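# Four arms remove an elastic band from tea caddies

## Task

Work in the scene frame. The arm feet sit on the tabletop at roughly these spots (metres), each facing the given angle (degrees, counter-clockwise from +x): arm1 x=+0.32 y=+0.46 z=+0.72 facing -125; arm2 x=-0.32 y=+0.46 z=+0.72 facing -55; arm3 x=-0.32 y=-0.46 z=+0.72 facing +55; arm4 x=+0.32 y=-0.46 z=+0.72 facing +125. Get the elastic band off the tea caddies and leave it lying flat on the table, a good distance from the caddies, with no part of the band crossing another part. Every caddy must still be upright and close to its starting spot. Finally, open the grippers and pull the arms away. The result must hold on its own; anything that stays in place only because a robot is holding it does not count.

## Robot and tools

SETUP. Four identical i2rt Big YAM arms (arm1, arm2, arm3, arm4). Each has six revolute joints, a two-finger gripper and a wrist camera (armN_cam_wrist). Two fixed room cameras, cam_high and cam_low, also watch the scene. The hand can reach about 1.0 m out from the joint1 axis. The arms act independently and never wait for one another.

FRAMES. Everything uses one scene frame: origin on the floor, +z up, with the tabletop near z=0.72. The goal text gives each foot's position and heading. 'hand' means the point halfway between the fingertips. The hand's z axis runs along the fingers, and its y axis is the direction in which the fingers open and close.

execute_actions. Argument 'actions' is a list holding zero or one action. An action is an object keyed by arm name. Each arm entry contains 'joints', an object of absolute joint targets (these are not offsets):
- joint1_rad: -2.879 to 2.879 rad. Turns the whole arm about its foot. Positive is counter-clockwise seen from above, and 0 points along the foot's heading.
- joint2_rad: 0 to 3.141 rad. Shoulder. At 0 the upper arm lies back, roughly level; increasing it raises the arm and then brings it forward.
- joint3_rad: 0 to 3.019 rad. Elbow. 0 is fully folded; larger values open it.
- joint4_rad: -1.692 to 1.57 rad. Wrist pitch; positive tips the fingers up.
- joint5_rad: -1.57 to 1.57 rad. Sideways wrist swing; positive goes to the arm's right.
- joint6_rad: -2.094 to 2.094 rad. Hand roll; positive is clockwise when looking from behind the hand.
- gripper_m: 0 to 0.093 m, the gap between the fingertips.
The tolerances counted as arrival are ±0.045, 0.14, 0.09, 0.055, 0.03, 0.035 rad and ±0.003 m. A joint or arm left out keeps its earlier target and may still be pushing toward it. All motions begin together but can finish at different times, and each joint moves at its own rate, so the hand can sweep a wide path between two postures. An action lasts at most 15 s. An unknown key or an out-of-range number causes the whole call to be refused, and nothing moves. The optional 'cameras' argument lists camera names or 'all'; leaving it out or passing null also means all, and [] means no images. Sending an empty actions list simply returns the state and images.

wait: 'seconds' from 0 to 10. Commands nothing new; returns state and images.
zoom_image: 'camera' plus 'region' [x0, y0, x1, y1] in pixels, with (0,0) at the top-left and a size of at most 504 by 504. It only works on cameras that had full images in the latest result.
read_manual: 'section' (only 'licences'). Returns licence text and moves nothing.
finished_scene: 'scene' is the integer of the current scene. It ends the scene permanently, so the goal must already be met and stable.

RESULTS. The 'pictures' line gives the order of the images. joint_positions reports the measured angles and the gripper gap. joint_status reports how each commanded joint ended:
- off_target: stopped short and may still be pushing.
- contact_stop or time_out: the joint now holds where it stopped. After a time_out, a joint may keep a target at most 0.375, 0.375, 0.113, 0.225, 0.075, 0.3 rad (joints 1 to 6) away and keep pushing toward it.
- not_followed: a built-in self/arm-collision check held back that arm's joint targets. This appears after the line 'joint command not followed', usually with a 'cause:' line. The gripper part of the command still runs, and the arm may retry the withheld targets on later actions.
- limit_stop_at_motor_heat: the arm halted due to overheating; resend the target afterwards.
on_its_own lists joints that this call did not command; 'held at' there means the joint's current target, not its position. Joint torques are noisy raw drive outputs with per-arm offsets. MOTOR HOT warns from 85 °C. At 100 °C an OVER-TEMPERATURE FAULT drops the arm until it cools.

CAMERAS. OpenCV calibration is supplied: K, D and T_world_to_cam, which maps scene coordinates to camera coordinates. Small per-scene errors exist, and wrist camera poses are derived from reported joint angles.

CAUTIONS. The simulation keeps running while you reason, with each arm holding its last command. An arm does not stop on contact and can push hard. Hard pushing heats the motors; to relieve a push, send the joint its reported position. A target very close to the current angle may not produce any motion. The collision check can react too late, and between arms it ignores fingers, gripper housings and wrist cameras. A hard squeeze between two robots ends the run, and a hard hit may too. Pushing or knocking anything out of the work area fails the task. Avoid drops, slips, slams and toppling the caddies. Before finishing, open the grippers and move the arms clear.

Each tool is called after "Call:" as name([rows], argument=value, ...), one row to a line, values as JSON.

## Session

Call:
execute_actions(actions=[])

Scene clock: 0.00 s.
Joint torques (N m, as the arm reports them, + toward a larger angle): no reading
Motor temperatures (°C, as the motors report them): arm1=[22 23 30 25 23 21] | arm2=[21 25 29 22 22 23] | arm3=[24 25 31 20 22 25] | arm4=[23 26 29 25 24 22]
arm1.joint_positions: joint1_rad=+0.008 joint2_rad=+0.436 joint3_rad=+1.462 joint4_rad=-1.535 joint5_rad=-0.004 joint6_rad=-0.014 gripper_m=+0.095
arm1.joint_status: not commanded
arm1.hand: x=+0.2546 y=+0.3594 z=+1.3375 quat_wxyz=(-0.248, -0.750, -0.426, +0.441) (m; scene frame)
arm2.joint_positions: joint1_rad=-0.016 joint2_rad=+0.449 joint3_rad=+1.480 joint4_rad=-1.528 joint5_rad=+0.013 joint6_rad=-0.003 gripper_m=+0.095
arm2.joint_status: not commanded
arm2.hand: x=-0.2566 y=+0.3594 z=+1.3356 quat_wxyz=(-0.443, -0.422, -0.747, +0.262) (m; scene frame)
arm3.joint_positions: joint1_rad=+0.016 joint2_rad=+0.427 joint3_rad=+1.477 joint4_rad=-1.534 joint5_rad=+0.000 joint6_rad=+0.006 gripper_m=+0.094
arm3.joint_status: not commanded
arm3.hand: x=-0.2600 y=-0.3704 z=+1.3029 quat_wxyz=(-0.460, +0.399, -0.754, -0.246) (m; scene frame)
arm4.joint_positions: joint1_rad=+0.008 joint2_rad=+0.446 joint3_rad=+1.463 joint4_rad=-1.528 joint5_rad=-0.012 joint6_rad=-0.003 gripper_m=+0.094
arm4.joint_status: not commanded
arm4.hand: x=+0.2445 y=-0.3602 z=+1.3620 quat_wxyz=(-0.226, +0.771, -0.387, -0.452) (m; scene frame)
pictures: arm1_cam_wrist, arm2_cam_wrist, arm3_cam_wrist, arm4_cam_wrist, cam_high, cam_low
Images, in order (width x height): arm1_cam_wrist 504x504, arm2_cam_wrist 504x504, arm3_cam_wrist 504x504, arm4_cam_wrist 504x504, cam_high 504x504, cam_low 504x504.

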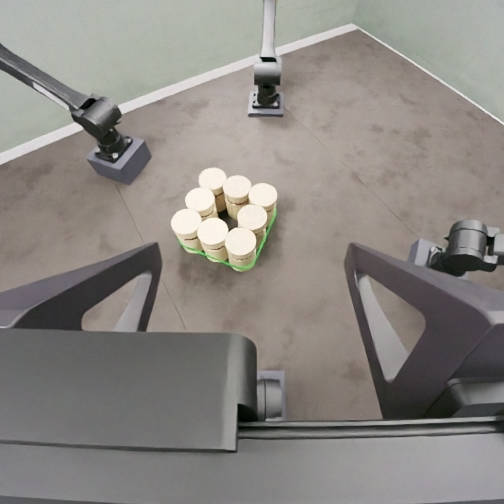

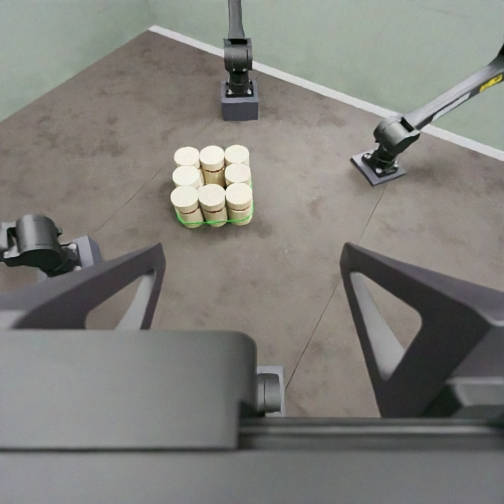

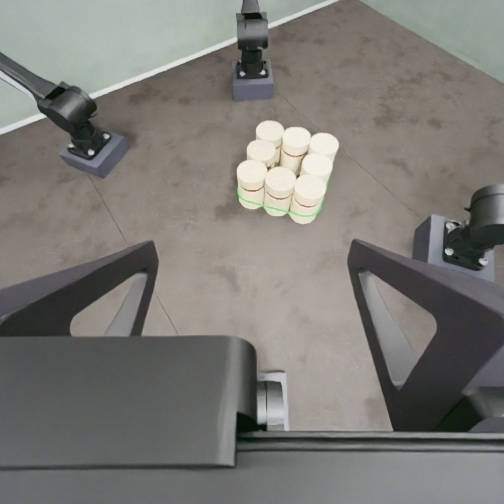

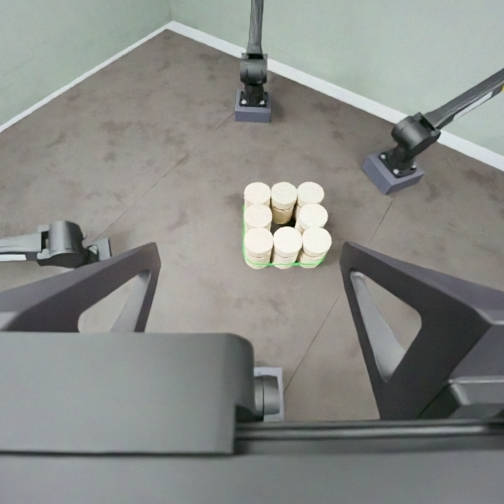

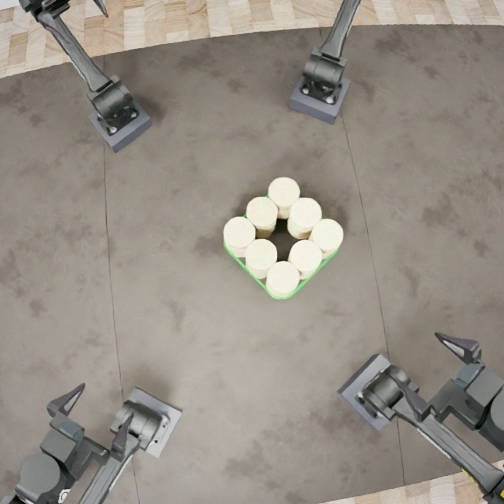

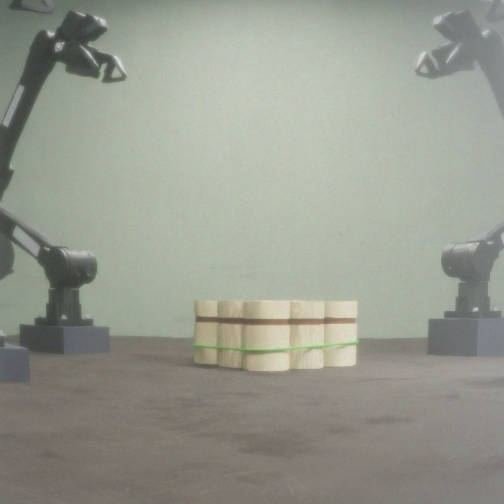

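Call:
zoom_image(camera="cam_high", region=[200, 155, 368, 323])

Call:
zoom_image(camera="cam_low", region=[180, 280, 370, 390])

Region (200, 155, 368, 323) of cam_high's 504x504 image, scaled by 3.000, with more detail than that image has.

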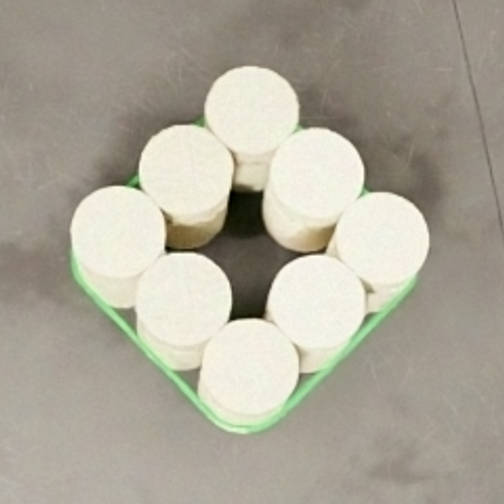

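Region (180, 280, 370, 390) of cam_low's 504x504 image, scaled by 2.653, with more detail than that image has; it fills the top 292 rows of this view, and the rest is white.

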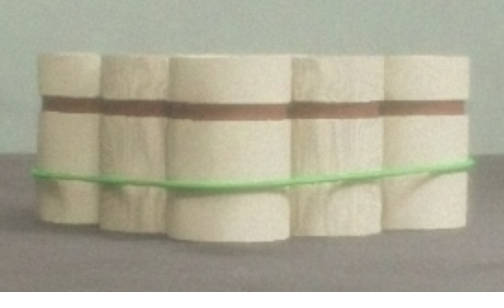

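Call:
execute_actions([
  {"arm1":{"joints":{"joint1_rad":0.635,"joint2_rad":1.152,"joint3_rad":0.264,"joint4_rad":0.085,"joint5_rad":0.722,"joint6_rad":-0.978,"gripper_m":0.03}},"arm2":{"joints":{"joint1_rad":0.143,"joint2_rad":1.274,"joint3_rad":0.478,"joint4_rad":0.315,"joint5_rad":0.0,"joint6_rad":-1.585,"gripper_m":0.03}},"arm3":{"joints":{"joint1_rad":-0.182,"joint2_rad":1.093,"joint3_rad":0.457,"joint4_rad":0.19,"joint5_rad":0.0,"joint6_rad":-1.578,"gripper_m":0.03}},"arm4":{"joints":{"joint1_rad":-0.62,"joint2_rad":1.196,"joint3_rad":0.224,"joint4_rad":0.318,"joint5_rad":-0.482,"joint6_rad":-1.924,"gripper_m":0.03}}},
], cameras=["cam_high","cam_low"])

Scene clock: 122.33 s.
Joint torques (N m, as the arm reports them, + toward a larger angle): arm1=[-0.42 -4.98  5.75  2.16  0.34 -0.09] | arm2=[ 0.8  -5.47  7.13  2.61 -0.14 -0.11] | arm3=[-0.79 -6.33  8.45  3.09  0.04  0.03] | arm4=[-1.17 -5.23  6.93  2.65 -0.35 -0.21]
Motor temperatures (°C, as the motors report them): arm1=[22 23 33 26 23 21] | arm2=[21 24 31 23 22 23] | arm3=[24 24 33 21 22 25] | arm4=[23 26 31 26 24 22]
arm1.joint_positions: joint1_rad=+0.633 joint2_rad=+1.163 joint3_rad=+0.263 joint4_rad=+0.065 joint5_rad=+0.719 joint6_rad=-0.964 gripper_m=+0.030
arm1.joint_status: all done
arm1.hand: x=+0.2292 y=+0.1445 z=+0.8348 quat_wxyz=(+0.194, -0.354, -0.809, +0.428) (m; scene frame)
arm2.joint_positions: joint1_rad=+0.135 joint2_rad=+1.260 joint3_rad=+0.478 joint4_rad=+0.285 joint5_rad=+0.002 joint6_rad=-1.567 gripper_m=+0.030
arm2.joint_status: all done
arm2.hand: x=-0.0274 y=+0.1087 z=+0.8959 quat_wxyz=(-0.171, +0.292, -0.807, +0.485) (m; scene frame)
arm3.joint_positions: joint1_rad=-0.170 joint2_rad=+1.110 joint3_rad=+0.456 joint4_rad=+0.163 joint5_rad=+0.000 joint6_rad=-1.567 gripper_m=+0.030
arm3.joint_status: all done
arm3.hand: x=-0.0156 y=-0.1521 z=+0.8913 quat_wxyz=(-0.480, +0.791, -0.326, +0.196) (m; scene frame)
arm4.joint_positions: joint1_rad=-0.621 joint2_rad=+1.208 joint3_rad=+0.224 joint4_rad=+0.298 joint5_rad=-0.480 joint6_rad=-1.914 gripper_m=+0.030
arm4.joint_status: all done
arm4.hand: x=+0.2411 y=-0.1225 z=+0.8488 quat_wxyz=(-0.446, +0.848, +0.250, -0.140) (m; scene frame)
pictures: cam_high, cam_low
Images, in order (width x height): cam_high 504x504, cam_low 504x504.

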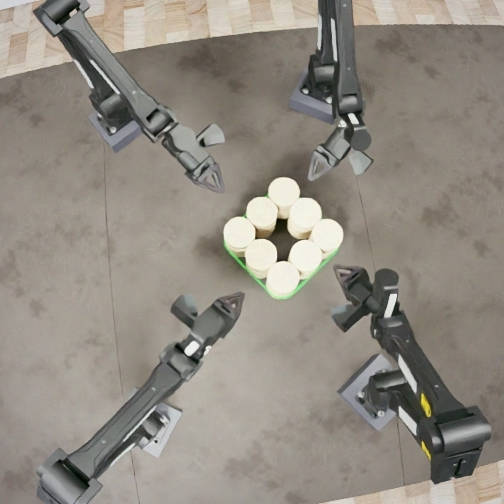

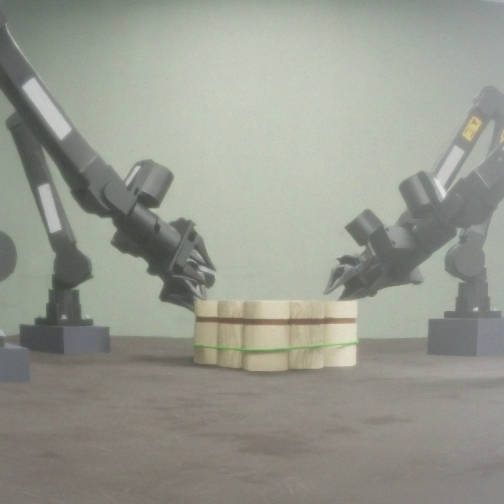

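Call:
execute_actions(actions=[])

Scene clock: 139.83 s.
Joint torques (N m, as the arm reports them, + toward a larger angle): arm1=[-0.38 -4.96  5.74  2.15  0.34 -0.08] | arm2=[ 0.5  -5.98  7.16  2.45 -0.1  -0.13] | arm3=[-0.25 -6.24  8.39  3.09  0.02  0.01] | arm4=[-0.81 -5.61  7.09  2.6  -0.37 -0.15]
Motor temperatures (°C, as the motors report them): arm1=[22 23 32 26 23 21] | arm2=[21 24 31 23 22 23] | arm3=[24 24 33 21 22 25] | arm4=[23 26 31 26 24 22]
arm1.joint_positions: joint1_rad=+0.633 joint2_rad=+1.163 joint3_rad=+0.263 joint4_rad=+0.065 joint5_rad=+0.719 joint6_rad=-0.964 gripper_m=+0.030
arm1.joint_status: all done
arm1.hand: x=+0.2292 y=+0.1445 z=+0.8348 quat_wxyz=(+0.194, -0.354, -0.809, +0.428) (m; scene frame)
arm2.joint_positions: joint1_rad=+0.135 joint2_rad=+1.260 joint3_rad=+0.478 joint4_rad=+0.285 joint5_rad=+0.002 joint6_rad=-1.568 gripper_m=+0.030
arm2.joint_status: all done
arm2.hand: x=-0.0274 y=+0.1087 z=+0.8959 quat_wxyz=(-0.170, +0.292, -0.807, +0.485) (m; scene frame)
arm3.joint_positions: joint1_rad=-0.170 joint2_rad=+1.110 joint3_rad=+0.456 joint4_rad=+0.163 joint5_rad=+0.000 joint6_rad=-1.567 gripper_m=+0.030
arm3.joint_status: all done
arm3.hand: x=-0.0156 y=-0.1521 z=+0.8913 quat_wxyz=(-0.480, +0.791, -0.326, +0.196) (m; scene frame)
arm4.joint_positions: joint1_rad=-0.621 joint2_rad=+1.208 joint3_rad=+0.224 joint4_rad=+0.298 joint5_rad=-0.480 joint6_rad=-1.915 gripper_m=+0.030
arm4.joint_status: all done
arm4.hand: x=+0.2411 y=-0.1225 z=+0.8488 quat_wxyz=(-0.446, +0.848, +0.251, -0.140) (m; scene frame)
pictures: arm1_cam_wrist, arm2_cam_wrist, arm3_cam_wrist, arm4_cam_wrist, cam_high, cam_low
camera_calibration (this result's frames):
arm1_cam_wrist: T_world_to_cam=[[-0.411712, -0.388451, 0.824378, -0.538015], [-0.201092, 0.92103, 0.333564, -0.360853], [-0.888851, -0.0284434, -0.457313, 0.714175], [0, 0, 0, 1]] pos_world=[0.340723, 0.143678, 0.890497]
arm2_cam_wrist: T_world_to_cam=[[0.294383, -0.351254, 0.888797, -0.752407], [-0.955572, -0.122634, 0.268034, -0.243686], [0.014849, -0.928214, -0.37175, 0.55438], [0, 0, 0, 1]] pos_world=[-0.0195958, 0.220413, 0.940144]
arm3_cam_wrist: T_world_to_cam=[[0.326958, 0.316345, 0.890519, -0.74218], [0.215014, -0.942497, 0.255867, -0.357328], [0.920254, 0.107816, -0.376175, 0.492425], [0, 0, 0, 1]] pos_world=[-0.133665, -0.155087, 0.937592]
arm4_cam_wrist: T_world_to_cam=[[-0.304846, 0.472872, 0.826717, -0.567582], [0.946491, 0.0538644, 0.318203, -0.487511], [0.105939, 0.879483, -0.46399, 0.602802], [0, 0, 0, 1]] pos_world=[0.224539, -0.2355, 0.904051]
Images, in order (width x height): arm1_cam_wrist 504x504, arm2_cam_wrist 504x504, arm3_cam_wrist 504x504, arm4_cam_wrist 504x504, cam_high 504x504, cam_low 504x504.

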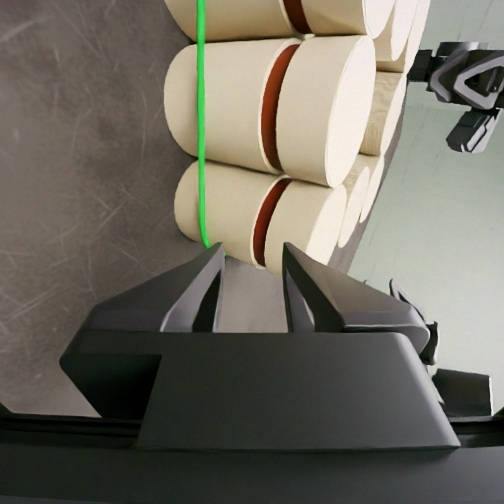

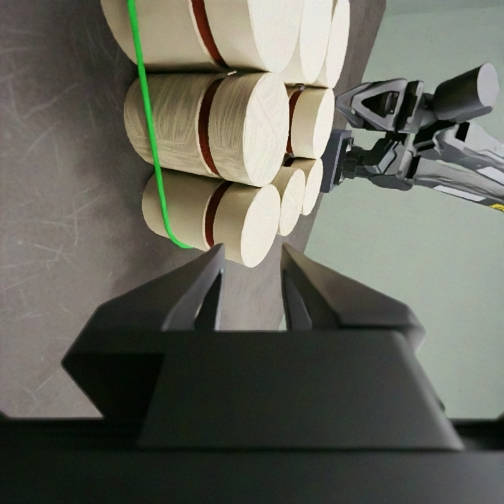

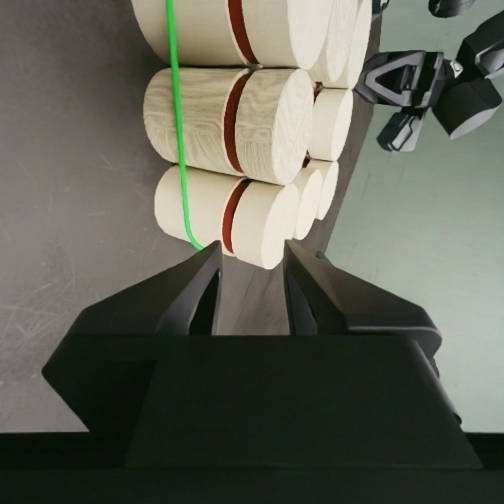

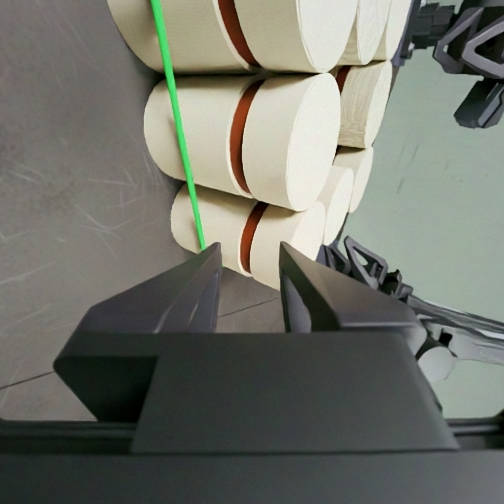

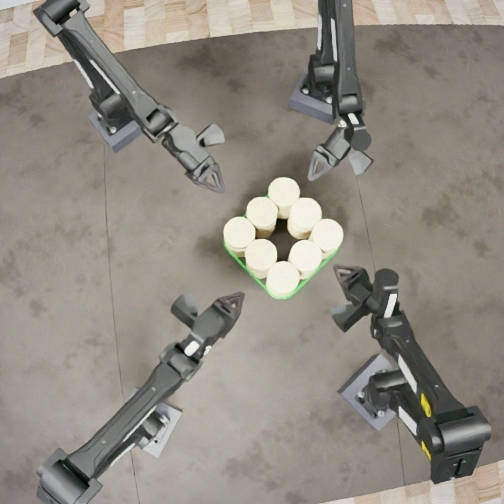

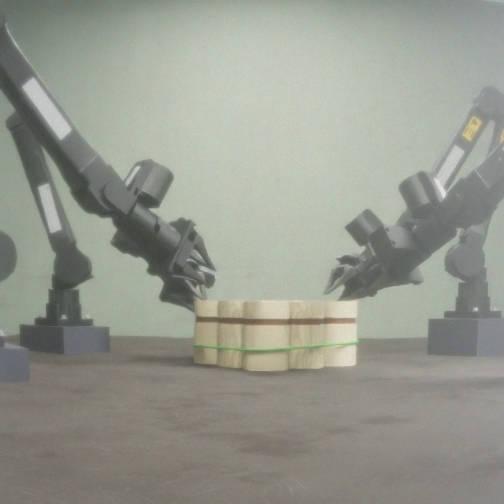

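Call:
execute_actions([
  {"arm1":{"joints":{"joint1_rad":0.632,"joint2_rad":1.652,"joint4_rad":0.603}},"arm2":{"joints":{"joint1_rad":0.145,"joint2_rad":1.824,"joint4_rad":0.882}},"arm3":{"joints":{"joint1_rad":-0.185,"joint2_rad":1.643,"joint4_rad":0.757}},"arm4":{"joints":{"joint1_rad":-0.618,"joint2_rad":1.796,"joint4_rad":0.935}}},
])

Scene clock: 169.10 s.
Joint torques (N m, as the arm reports them, + toward a larger angle): arm1=[-0.64 -6.93  2.39  2.19  0.31 -0.08] | arm2=[ 0.92 -8.36  3.61  2.4  -0.09 -0.09] | arm3=[-0.39 -8.32  4.73  3.26  0.03  0.03] | arm4=[-0.79 -7.53  1.78  2.75 -0.35 -0.17]
Motor temperatures (°C, as the motors report them): arm1=[22 23 32 26 23 21] | arm2=[21 24 31 23 22 23] | arm3=[24 24 34 21 22 25] | arm4=[23 26 30 26 24 22]
arm1.joint_positions: joint1_rad=+0.633 joint2_rad=+1.653 joint3_rad=+0.263 joint4_rad=+0.583 joint5_rad=+0.720 joint6_rad=-0.964 gripper_m=+0.030
arm1.joint_status: all done
arm1.hand: x=+0.2311 y=+0.1223 z=+0.7593 quat_wxyz=(+0.189, -0.356, -0.803, +0.438) (m; scene frame)
arm2.joint_positions: joint1_rad=+0.135 joint2_rad=+1.808 joint3_rad=+0.478 joint4_rad=+0.852 joint5_rad=+0.002 joint6_rad=-1.569 gripper_m=+0.030
arm2.joint_status: all done
arm2.hand: x=-0.0097 y=+0.0855 z=+0.7695 quat_wxyz=(-0.173, +0.291, -0.802, +0.492) (m; scene frame)
arm3.joint_positions: joint1_rad=-0.170 joint2_rad=+1.631 joint3_rad=+0.456 joint4_rad=+0.730 joint5_rad=+0.000 joint6_rad=-1.568 gripper_m=+0.030
arm3.joint_status: all done
arm3.hand: x=+0.0183 y=-0.1177 z=+0.7859 quat_wxyz=(-0.497, +0.780, -0.321, +0.203) (m; scene frame)
arm4.joint_positions: joint1_rad=-0.621 joint2_rad=+1.794 joint3_rad=+0.224 joint4_rad=+0.915 joint5_rad=-0.480 joint6_rad=-1.915 gripper_m=+0.030
arm4.joint_status: all done
arm4.hand: x=+0.2412 y=-0.1083 z=+0.7667 quat_wxyz=(-0.459, +0.841, +0.253, -0.136) (m; scene frame)
pictures: arm1_cam_wrist, arm2_cam_wrist, arm3_cam_wrist, arm4_cam_wrist, cam_high, cam_low
camera_calibration (this result's frames):
arm1_cam_wrist: T_world_to_cam=[[-0.41267, -0.365999, 0.834115, -0.493521], [-0.201216, 0.929731, 0.308404, -0.296838], [-0.888378, -0.0405686, -0.457317, 0.68209], [0, 0, 0, 1]] pos_world=[0.342563, 0.123023, 0.81513]
arm2_cam_wrist: T_world_to_cam=[[0.283928, -0.337353, 0.89754, -0.661348], [-0.958643, -0.119104, 0.25849, -0.188736], [0.0196979, -0.933813, -0.357218, 0.474931], [0, 0, 0, 1]] pos_world=[-0.00251054, 0.19791, 0.812027]
arm3_cam_wrist: T_world_to_cam=[[0.297985, 0.287504, 0.910245, -0.688727], [0.207313, -0.950297, 0.232286, -0.287472], [0.931786, 0.119488, -0.342778, 0.392828], [0, 0, 0, 1]] pos_world=[-0.101205, -0.12211, 0.828339]
arm4_cam_wrist: T_world_to_cam=[[-0.30481, 0.446679, 0.841171, -0.520288], [0.946549, 0.0442161, 0.319516, -0.464272], [0.105528, 0.893601, -0.436281, 0.532664], [0, 0, 0, 1]] pos_world=[0.224656, -0.223059, 0.818385]
Images, in order (width x height): arm1_cam_wrist 504x504, arm2_cam_wrist 504x504, arm3_cam_wrist 504x504, arm4_cam_wrist 504x504, cam_high 504x504, cam_low 504x504.

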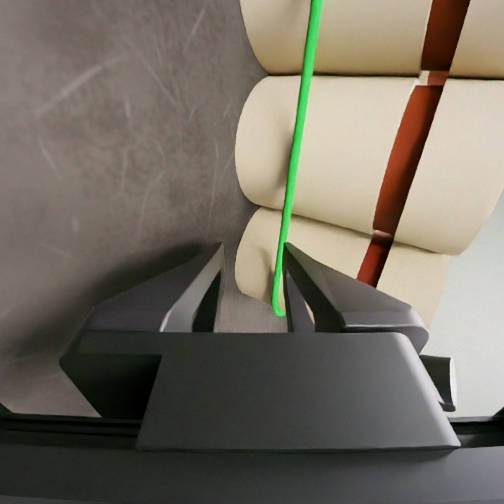

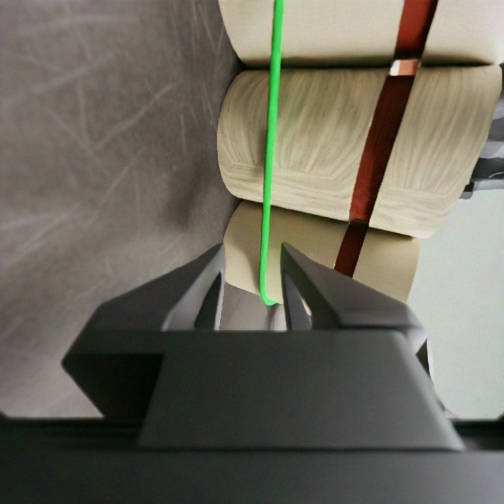

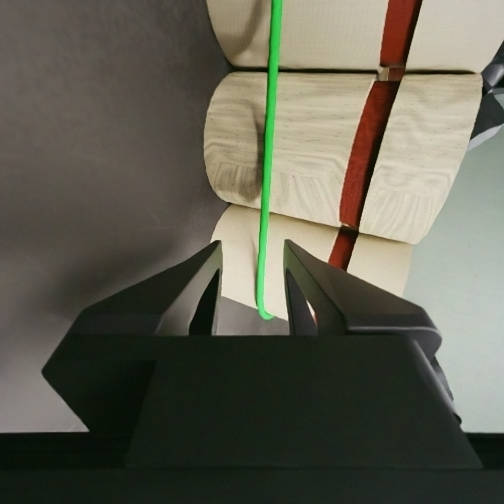

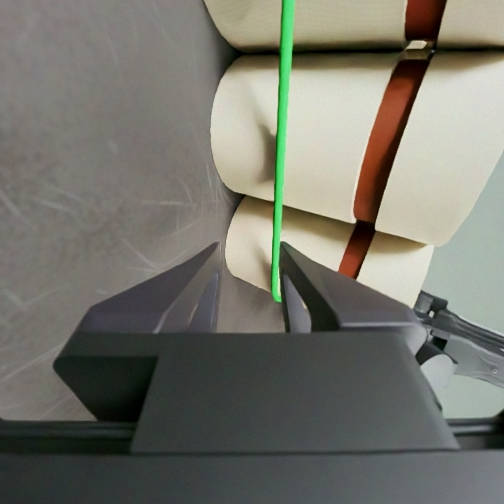

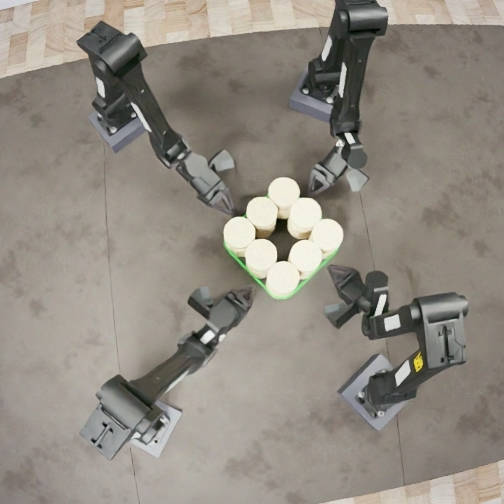

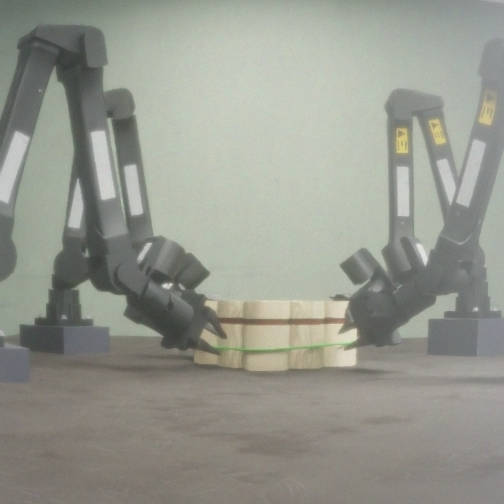

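Call:
zoom_image(camera="arm1_cam_wrist", region=[190, 160, 358, 328])

Call:
zoom_image(camera="arm2_cam_wrist", region=[190, 160, 358, 328])

Call:
zoom_image(camera="arm3_cam_wrist", region=[190, 160, 358, 328])

Call:
zoom_image(camera="arm4_cam_wrist", region=[190, 160, 358, 328])

Call:
zoom_image(camera="cam_high", region=[200, 155, 368, 323])

Call:
zoom_image(camera="cam_low", region=[170, 280, 390, 390])

Region (190, 160, 358, 328) of arm1_cam_wrist's 504x504 image, scaled by 3.000, with more detail than that image has.

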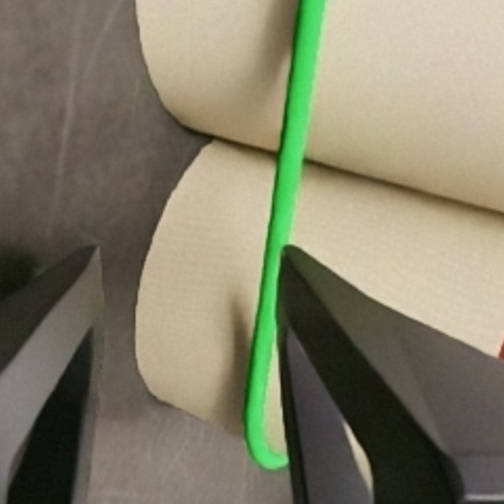

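Region (190, 160, 358, 328) of arm2_cam_wrist's 504x504 image, scaled by 3.000, with more detail than that image has.

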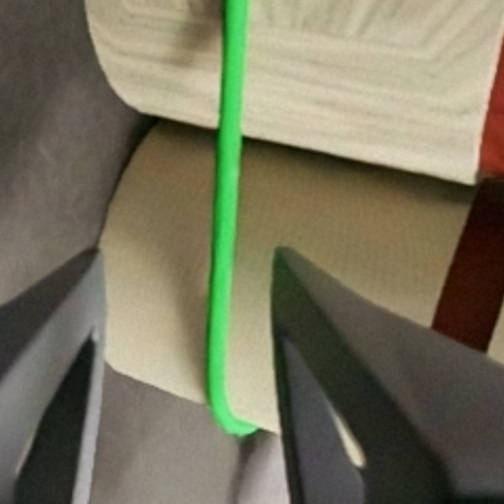

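Region (190, 160, 358, 328) of arm3_cam_wrist's 504x504 image, scaled by 3.000, with more detail than that image has.

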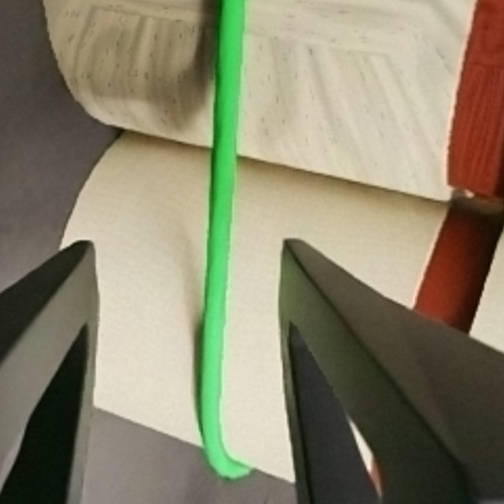

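Region (190, 160, 358, 328) of arm4_cam_wrist's 504x504 image, scaled by 3.000, with more detail than that image has.

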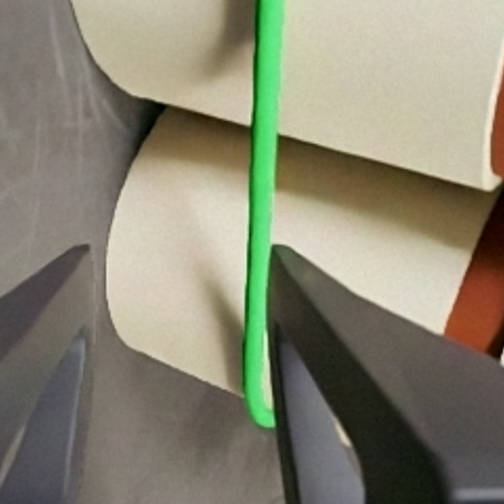

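Region (200, 155, 368, 323) of cam_high's 504x504 image, scaled by 3.000, with more detail than that image has.

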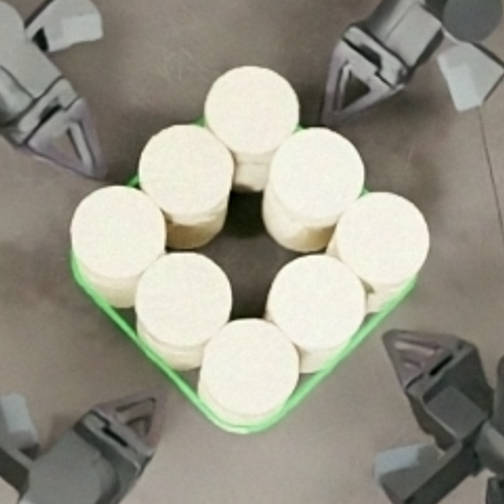

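Region (170, 280, 390, 390) of cam_low's 504x504 image, scaled by 2.291, with more detail than that image has.

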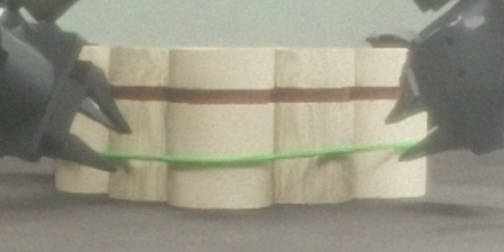

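Call:
zoom_image(camera="arm1_cam_wrist", region=[220, 20, 388, 188])

Call:
zoom_image(camera="arm2_cam_wrist", region=[200, 20, 368, 188])

Call:
zoom_image(camera="arm3_cam_wrist", region=[200, 20, 368, 188])

Call:
zoom_image(camera="arm4_cam_wrist", region=[200, 20, 368, 188])

Region (220, 20, 388, 188) of arm1_cam_wrist's 504x504 image, scaled by 3.000, with more detail than that image has.

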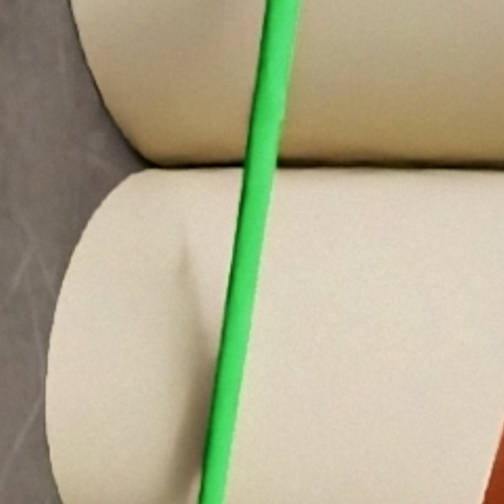

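Region (200, 20, 368, 188) of arm2_cam_wrist's 504x504 image, scaled by 3.000, with more detail than that image has.

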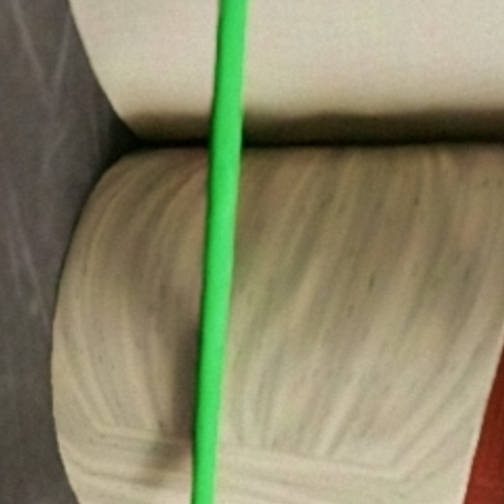

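Region (200, 20, 368, 188) of arm3_cam_wrist's 504x504 image, scaled by 3.000, with more detail than that image has.

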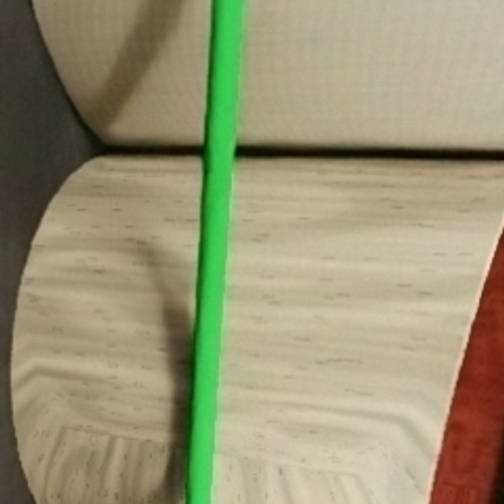

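Region (200, 20, 368, 188) of arm4_cam_wrist's 504x504 image, scaled by 3.000, with more detail than that image has.

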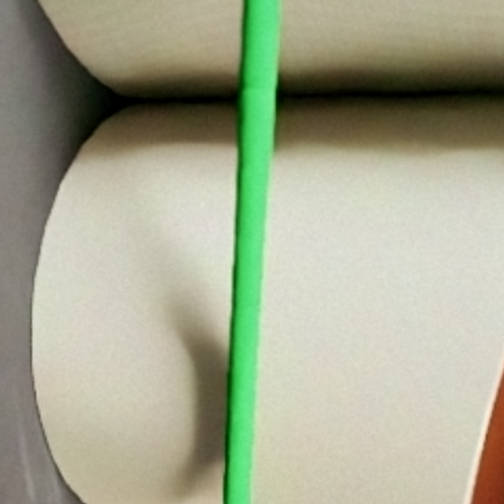

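Call:
execute_actions([
  {"arm1":{"joints":{"joint1_rad":0.553,"joint2_rad":1.705,"joint3_rad":0.361,"gripper_m":0.026}},"arm2":{"joints":{"joint1_rad":0.151,"joint2_rad":1.909,"joint3_rad":0.605,"gripper_m":0.026}},"arm3":{"joints":{"joint1_rad":-0.176,"joint2_rad":1.724,"joint3_rad":0.566,"gripper_m":0.026}},"arm4":{"joints":{"joint1_rad":-0.561,"joint2_rad":1.840,"joint3_rad":0.320,"gripper_m":0.026}}},
])

Scene clock: 289.90 s.
Joint torques (N m, as the arm reports them, + toward a larger angle): arm1=[-0.74 -7.95  3.97  2.14  0.2  -0.07] | arm2=[  0.54 -10.95   5.02   2.51  -0.1   -0.1 ] | arm3=[-0.02 -9.64  6.81  3.1   0.01  0.04] | arm4=[-0.85 -8.68  3.1   2.75 -0.33 -0.13]
Motor temperatures (°C, as the motors report them): arm1=[22 23 30 26 23 21] | arm2=[21 25 29 23 22 23] | arm3=[24 24 31 21 22 25] | arm4=[23 26 28 26 24 22]
arm1.joint_positions: joint1_rad=+0.556 joint2_rad=+1.708 joint3_rad=+0.342 joint4_rad=+0.585 joint5_rad=+0.723 joint6_rad=-0.964 gripper_m=+0.026
arm1.joint_status: all done
arm1.hand: x=+0.2048 y=+0.0973 z=+0.7591 quat_wxyz=(+0.202, -0.390, -0.782, +0.441) (m; scene frame)
arm2.joint_positions: joint1_rad=+0.138 joint2_rad=+1.893 joint3_rad=+0.587 joint4_rad=+0.853 joint5_rad=+0.002 joint6_rad=-1.569 gripper_m=+0.026
arm2.joint_status: all done
arm2.hand: x=+0.0177 y=+0.0550 z=+0.7630 quat_wxyz=(-0.178, +0.290, -0.795, +0.502) (m; scene frame)
arm3.joint_positions: joint1_rad=-0.170 joint2_rad=+1.713 joint3_rad=+0.541 joint4_rad=+0.732 joint5_rad=+0.000 joint6_rad=-1.568 gripper_m=+0.026
arm3.joint_status: all done
arm3.hand: x=+0.0408 y=-0.0949 z=+0.7792 quat_wxyz=(-0.500, +0.779, -0.321, +0.204) (m; scene frame)
arm4.joint_positions: joint1_rad=-0.564 joint2_rad=+1.839 joint3_rad=+0.308 joint4_rad=+0.916 joint5_rad=-0.479 joint6_rad=-1.915 gripper_m=+0.026
arm4.joint_status: all done
arm4.hand: x=+0.2191 y=-0.0772 z=+0.7672 quat_wxyz=(-0.472, +0.824, +0.280, -0.144) (m; scene frame)
pictures: arm1_cam_wrist, arm2_cam_wrist, arm3_cam_wrist, arm4_cam_wrist, cam_high, cam_low
camera_calibration (this result's frames):
arm1_cam_wrist: T_world_to_cam=[[-0.438955, -0.310345, 0.843211, -0.520255], [-0.126283, 0.95045, 0.284074, -0.277725], [-0.88959, 0.018213, -0.456396, 0.651425], [0, 0, 0, 1]] pos_world=[0.316061, 0.0906407, 0.814887]
arm2_cam_wrist: T_world_to_cam=[[0.270698, -0.319258, 0.908183, -0.682492], [-0.962248, -0.117472, 0.245518, -0.154542], [0.0283022, -0.940359, -0.339005, 0.429848], [0, 0, 0, 1]] pos_world=[0.0238764, 0.168166, 0.803491]
arm3_cam_wrist: T_world_to_cam=[[0.294297, 0.284307, 0.912446, -0.697693], [0.20654, -0.951086, 0.22973, -0.266943], [0.933129, 0.120848, -0.338623, 0.363666], [0, 0, 0, 1]] pos_world=[-0.0788839, -0.0994756, 0.821078]
arm4_cam_wrist: T_world_to_cam=[[-0.328508, 0.394084, 0.858359, -0.553386], [0.942982, 0.0853154, 0.321725, -0.44264], [0.0535553, 0.915106, -0.399641, 0.492351], [0, 0, 0, 1]] pos_world=[0.209242, -0.194709, 0.814176]
Images, in order (width x height): arm1_cam_wrist 504x504, arm2_cam_wrist 504x504, arm3_cam_wrist 504x504, arm4_cam_wrist 504x504, cam_high 504x504, cam_low 504x504.

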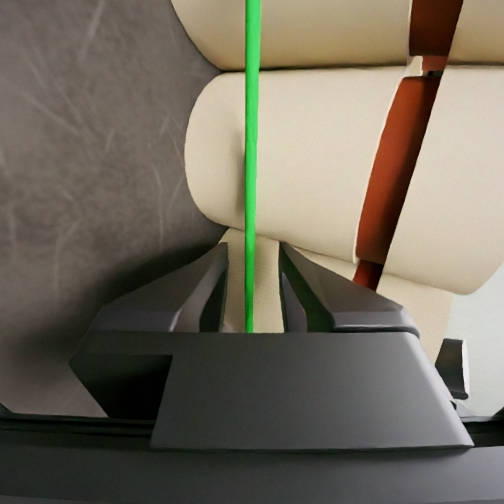

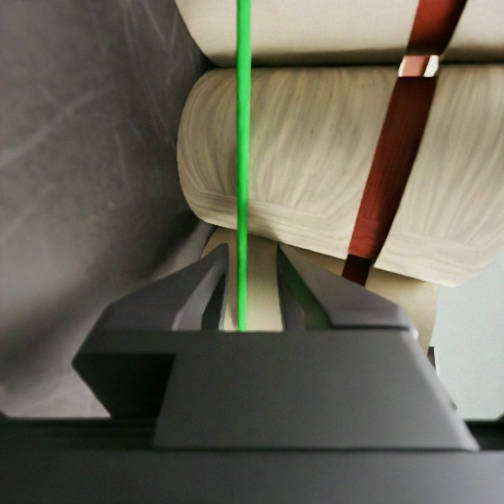

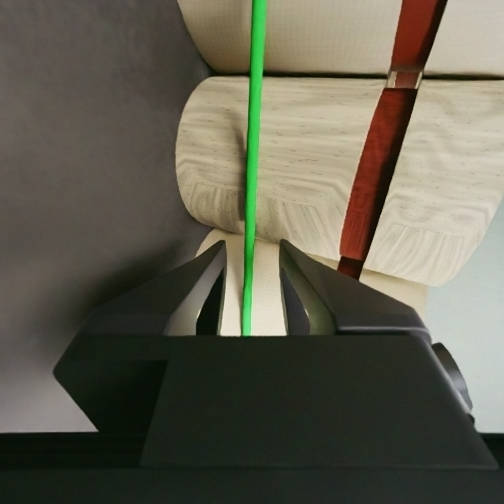

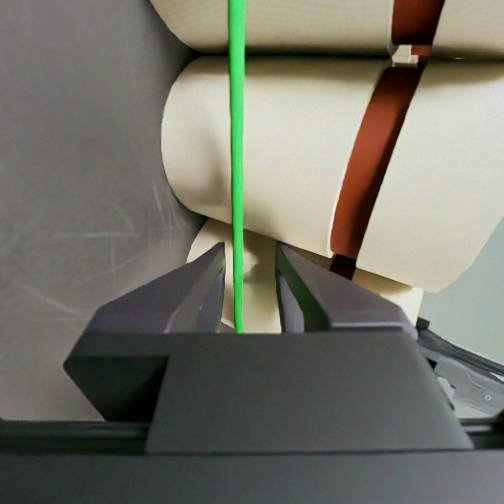

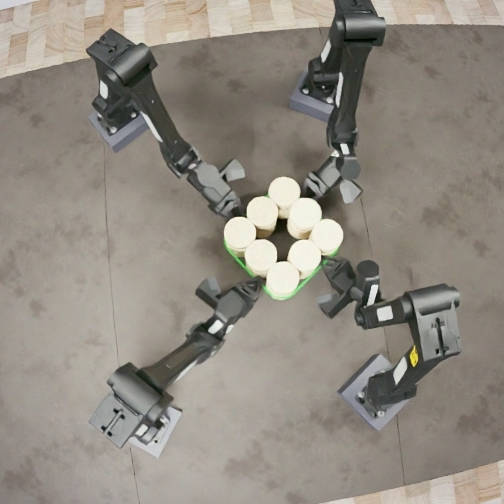

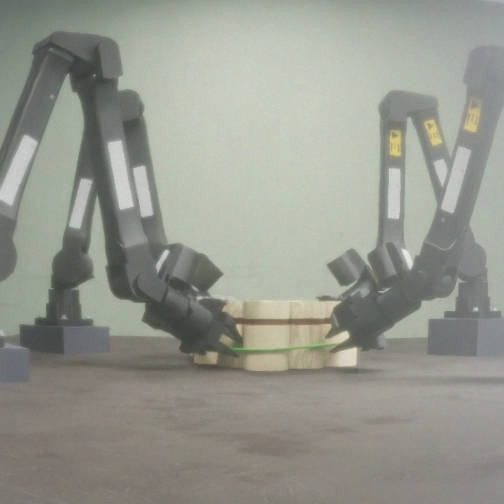

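Call:
zoom_image(camera="cam_high", region=[200, 155, 368, 323])

Call:
zoom_image(camera="arm3_cam_wrist", region=[170, 180, 338, 348])

Call:
zoom_image(camera="arm2_cam_wrist", region=[170, 180, 338, 348])

Region (200, 155, 368, 323) of cam_high's 504x504 image, scaled by 3.000, with more detail than that image has.

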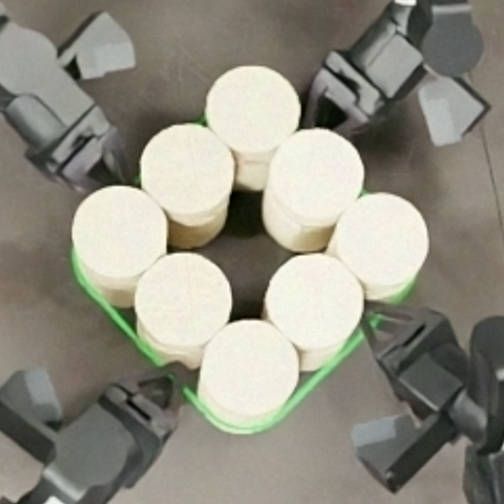

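Region (170, 180, 338, 348) of arm3_cam_wrist's 504x504 image, scaled by 3.000, with more detail than that image has.

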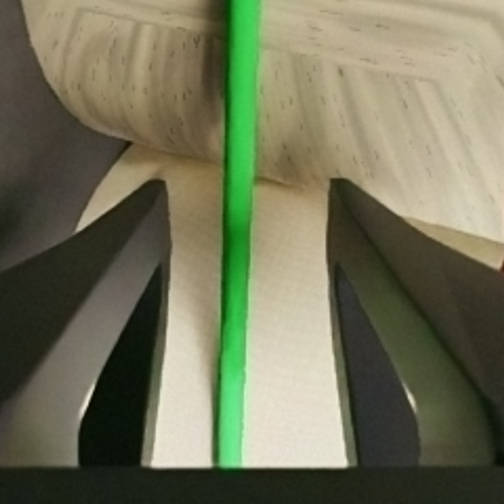

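Region (170, 180, 338, 348) of arm2_cam_wrist's 504x504 image, scaled by 3.000, with more detail than that image has.

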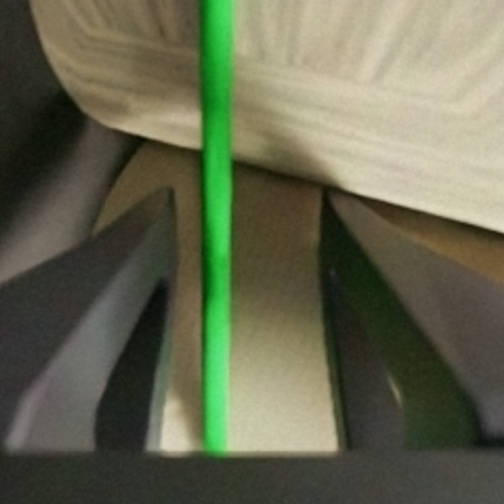

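Call:
execute_actions([
  {"arm1":{"joints":{"gripper_m":0.0}},"arm2":{"joints":{"gripper_m":0.0}},"arm3":{"joints":{"gripper_m":0.0}},"arm4":{"joints":{"gripper_m":0.0}}},
])

Scene clock: 299.13 s.
Joint torques (N m, as the arm reports them, + toward a larger angle): arm1=[-0.77 -7.95  3.98  2.16  0.2  -0.08] | arm2=[  0.59 -10.39   4.93   2.66  -0.08  -0.1 ] | arm3=[-0.01 -9.73  6.48  2.96  0.03  0.03] | arm4=[-0.7  -8.21  3.21  2.69 -0.35 -0.15]
Motor temperatures (°C, as the motors report them): arm1=[22 23 30 26 23 21] | arm2=[21 25 29 23 22 23] | arm3=[24 25 31 21 22 25] | arm4=[23 27 28 26 24 22]
arm1.joint_positions: joint1_rad=+0.556 joint2_rad=+1.708 joint3_rad=+0.342 joint4_rad=+0.585 joint5_rad=+0.723 joint6_rad=-0.964 gripper_m=+0.002
arm1.joint_status: all done
arm1.hand: x=+0.2048 y=+0.0973 z=+0.7591 quat_wxyz=(+0.202, -0.390, -0.782, +0.441) (m; scene frame)
arm2.joint_positions: joint1_rad=+0.138 joint2_rad=+1.893 joint3_rad=+0.587 joint4_rad=+0.853 joint5_rad=+0.002 joint6_rad=-1.569 gripper_m=+0.002
arm2.joint_status: all done
arm2.hand: x=+0.0177 y=+0.0550 z=+0.7630 quat_wxyz=(-0.178, +0.290, -0.795, +0.502) (m; scene frame)
arm3.joint_positions: joint1_rad=-0.170 joint2_rad=+1.713 joint3_rad=+0.541 joint4_rad=+0.732 joint5_rad=+0.000 joint6_rad=-1.568 gripper_m=+0.002
arm3.joint_status: all done
arm3.hand: x=+0.0408 y=-0.0949 z=+0.7792 quat_wxyz=(-0.500, +0.779, -0.321, +0.204) (m; scene frame)
arm4.joint_positions: joint1_rad=-0.564 joint2_rad=+1.839 joint3_rad=+0.308 joint4_rad=+0.916 joint5_rad=-0.480 joint6_rad=-1.915 gripper_m=+0.002
arm4.joint_status: all done
arm4.hand: x=+0.2190 y=-0.0773 z=+0.7672 quat_wxyz=(-0.472, +0.823, +0.280, -0.144) (m; scene frame)
pictures: arm1_cam_wrist, arm2_cam_wrist, arm3_cam_wrist, arm4_cam_wrist, cam_high, cam_low
camera_calibration (this result's frames):
arm1_cam_wrist: T_world_to_cam=[[-0.438955, -0.310345, 0.843211, -0.520255], [-0.126283, 0.95045, 0.284074, -0.277725], [-0.88959, 0.018213, -0.456396, 0.651425], [0, 0, 0, 1]] pos_world=[0.316061, 0.0906407, 0.814887]
arm2_cam_wrist: T_world_to_cam=[[0.270698, -0.319258, 0.908183, -0.682492], [-0.962248, -0.117472, 0.245518, -0.154542], [0.0283022, -0.940359, -0.339005, 0.429848], [0, 0, 0, 1]] pos_world=[0.0238764, 0.168166, 0.803491]
arm3_cam_wrist: T_world_to_cam=[[0.294297, 0.284307, 0.912446, -0.697693], [0.20654, -0.951086, 0.22973, -0.266943], [0.933129, 0.120848, -0.338623, 0.363666], [0, 0, 0, 1]] pos_world=[-0.0788839, -0.0994756, 0.821078]
arm4_cam_wrist: T_world_to_cam=[[-0.328442, 0.393993, 0.858426, -0.553481], [0.943026, 0.0856134, 0.321517, -0.442417], [0.0531824, 0.915117, -0.399664, 0.492487], [0, 0, 0, 1]] pos_world=[0.209232, -0.194739, 0.814197]
Images, in order (width x height): arm1_cam_wrist 504x504, arm2_cam_wrist 504x504, arm3_cam_wrist 504x504, arm4_cam_wrist 504x504, cam_high 504x504, cam_low 504x504.

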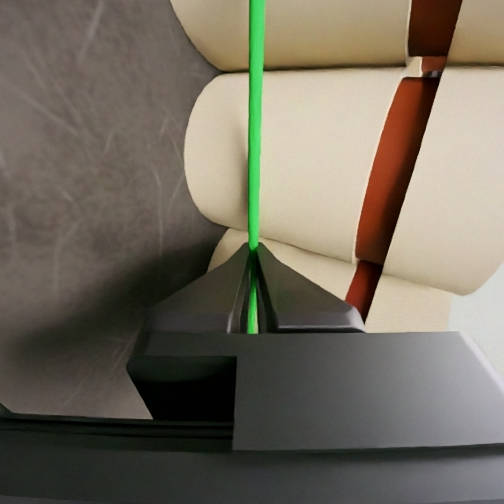

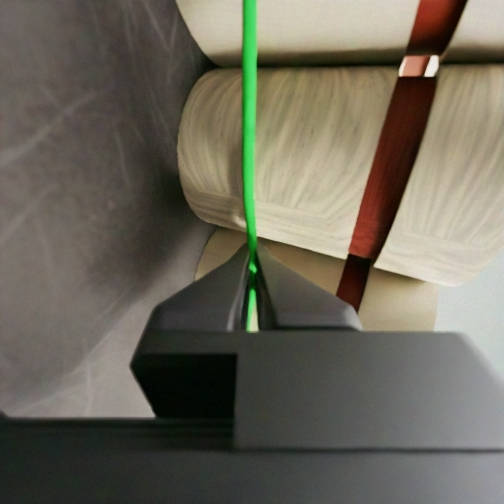

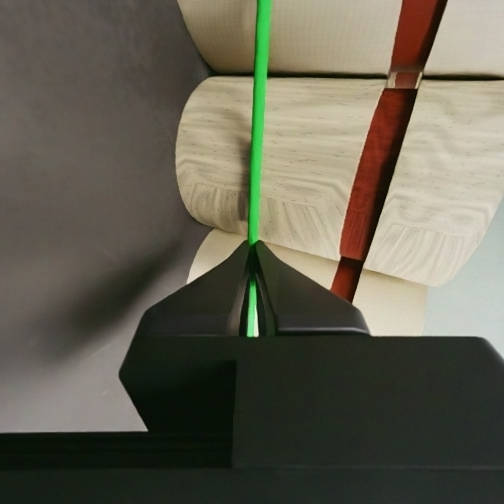

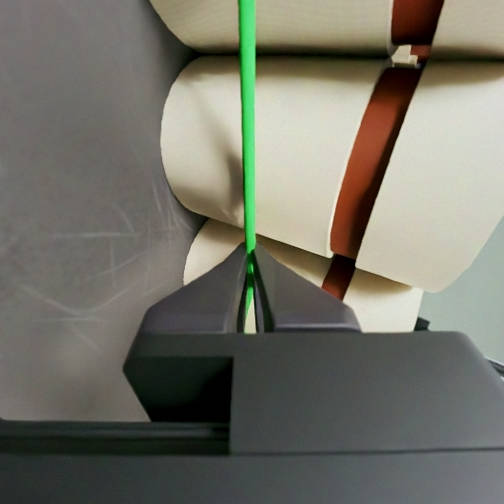

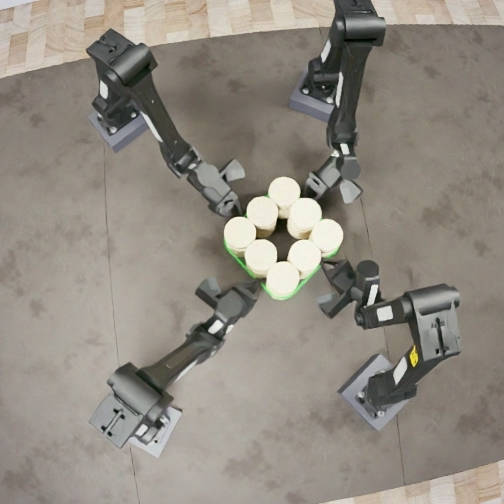

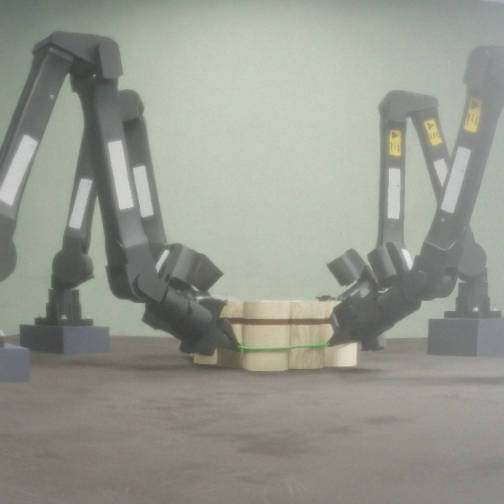

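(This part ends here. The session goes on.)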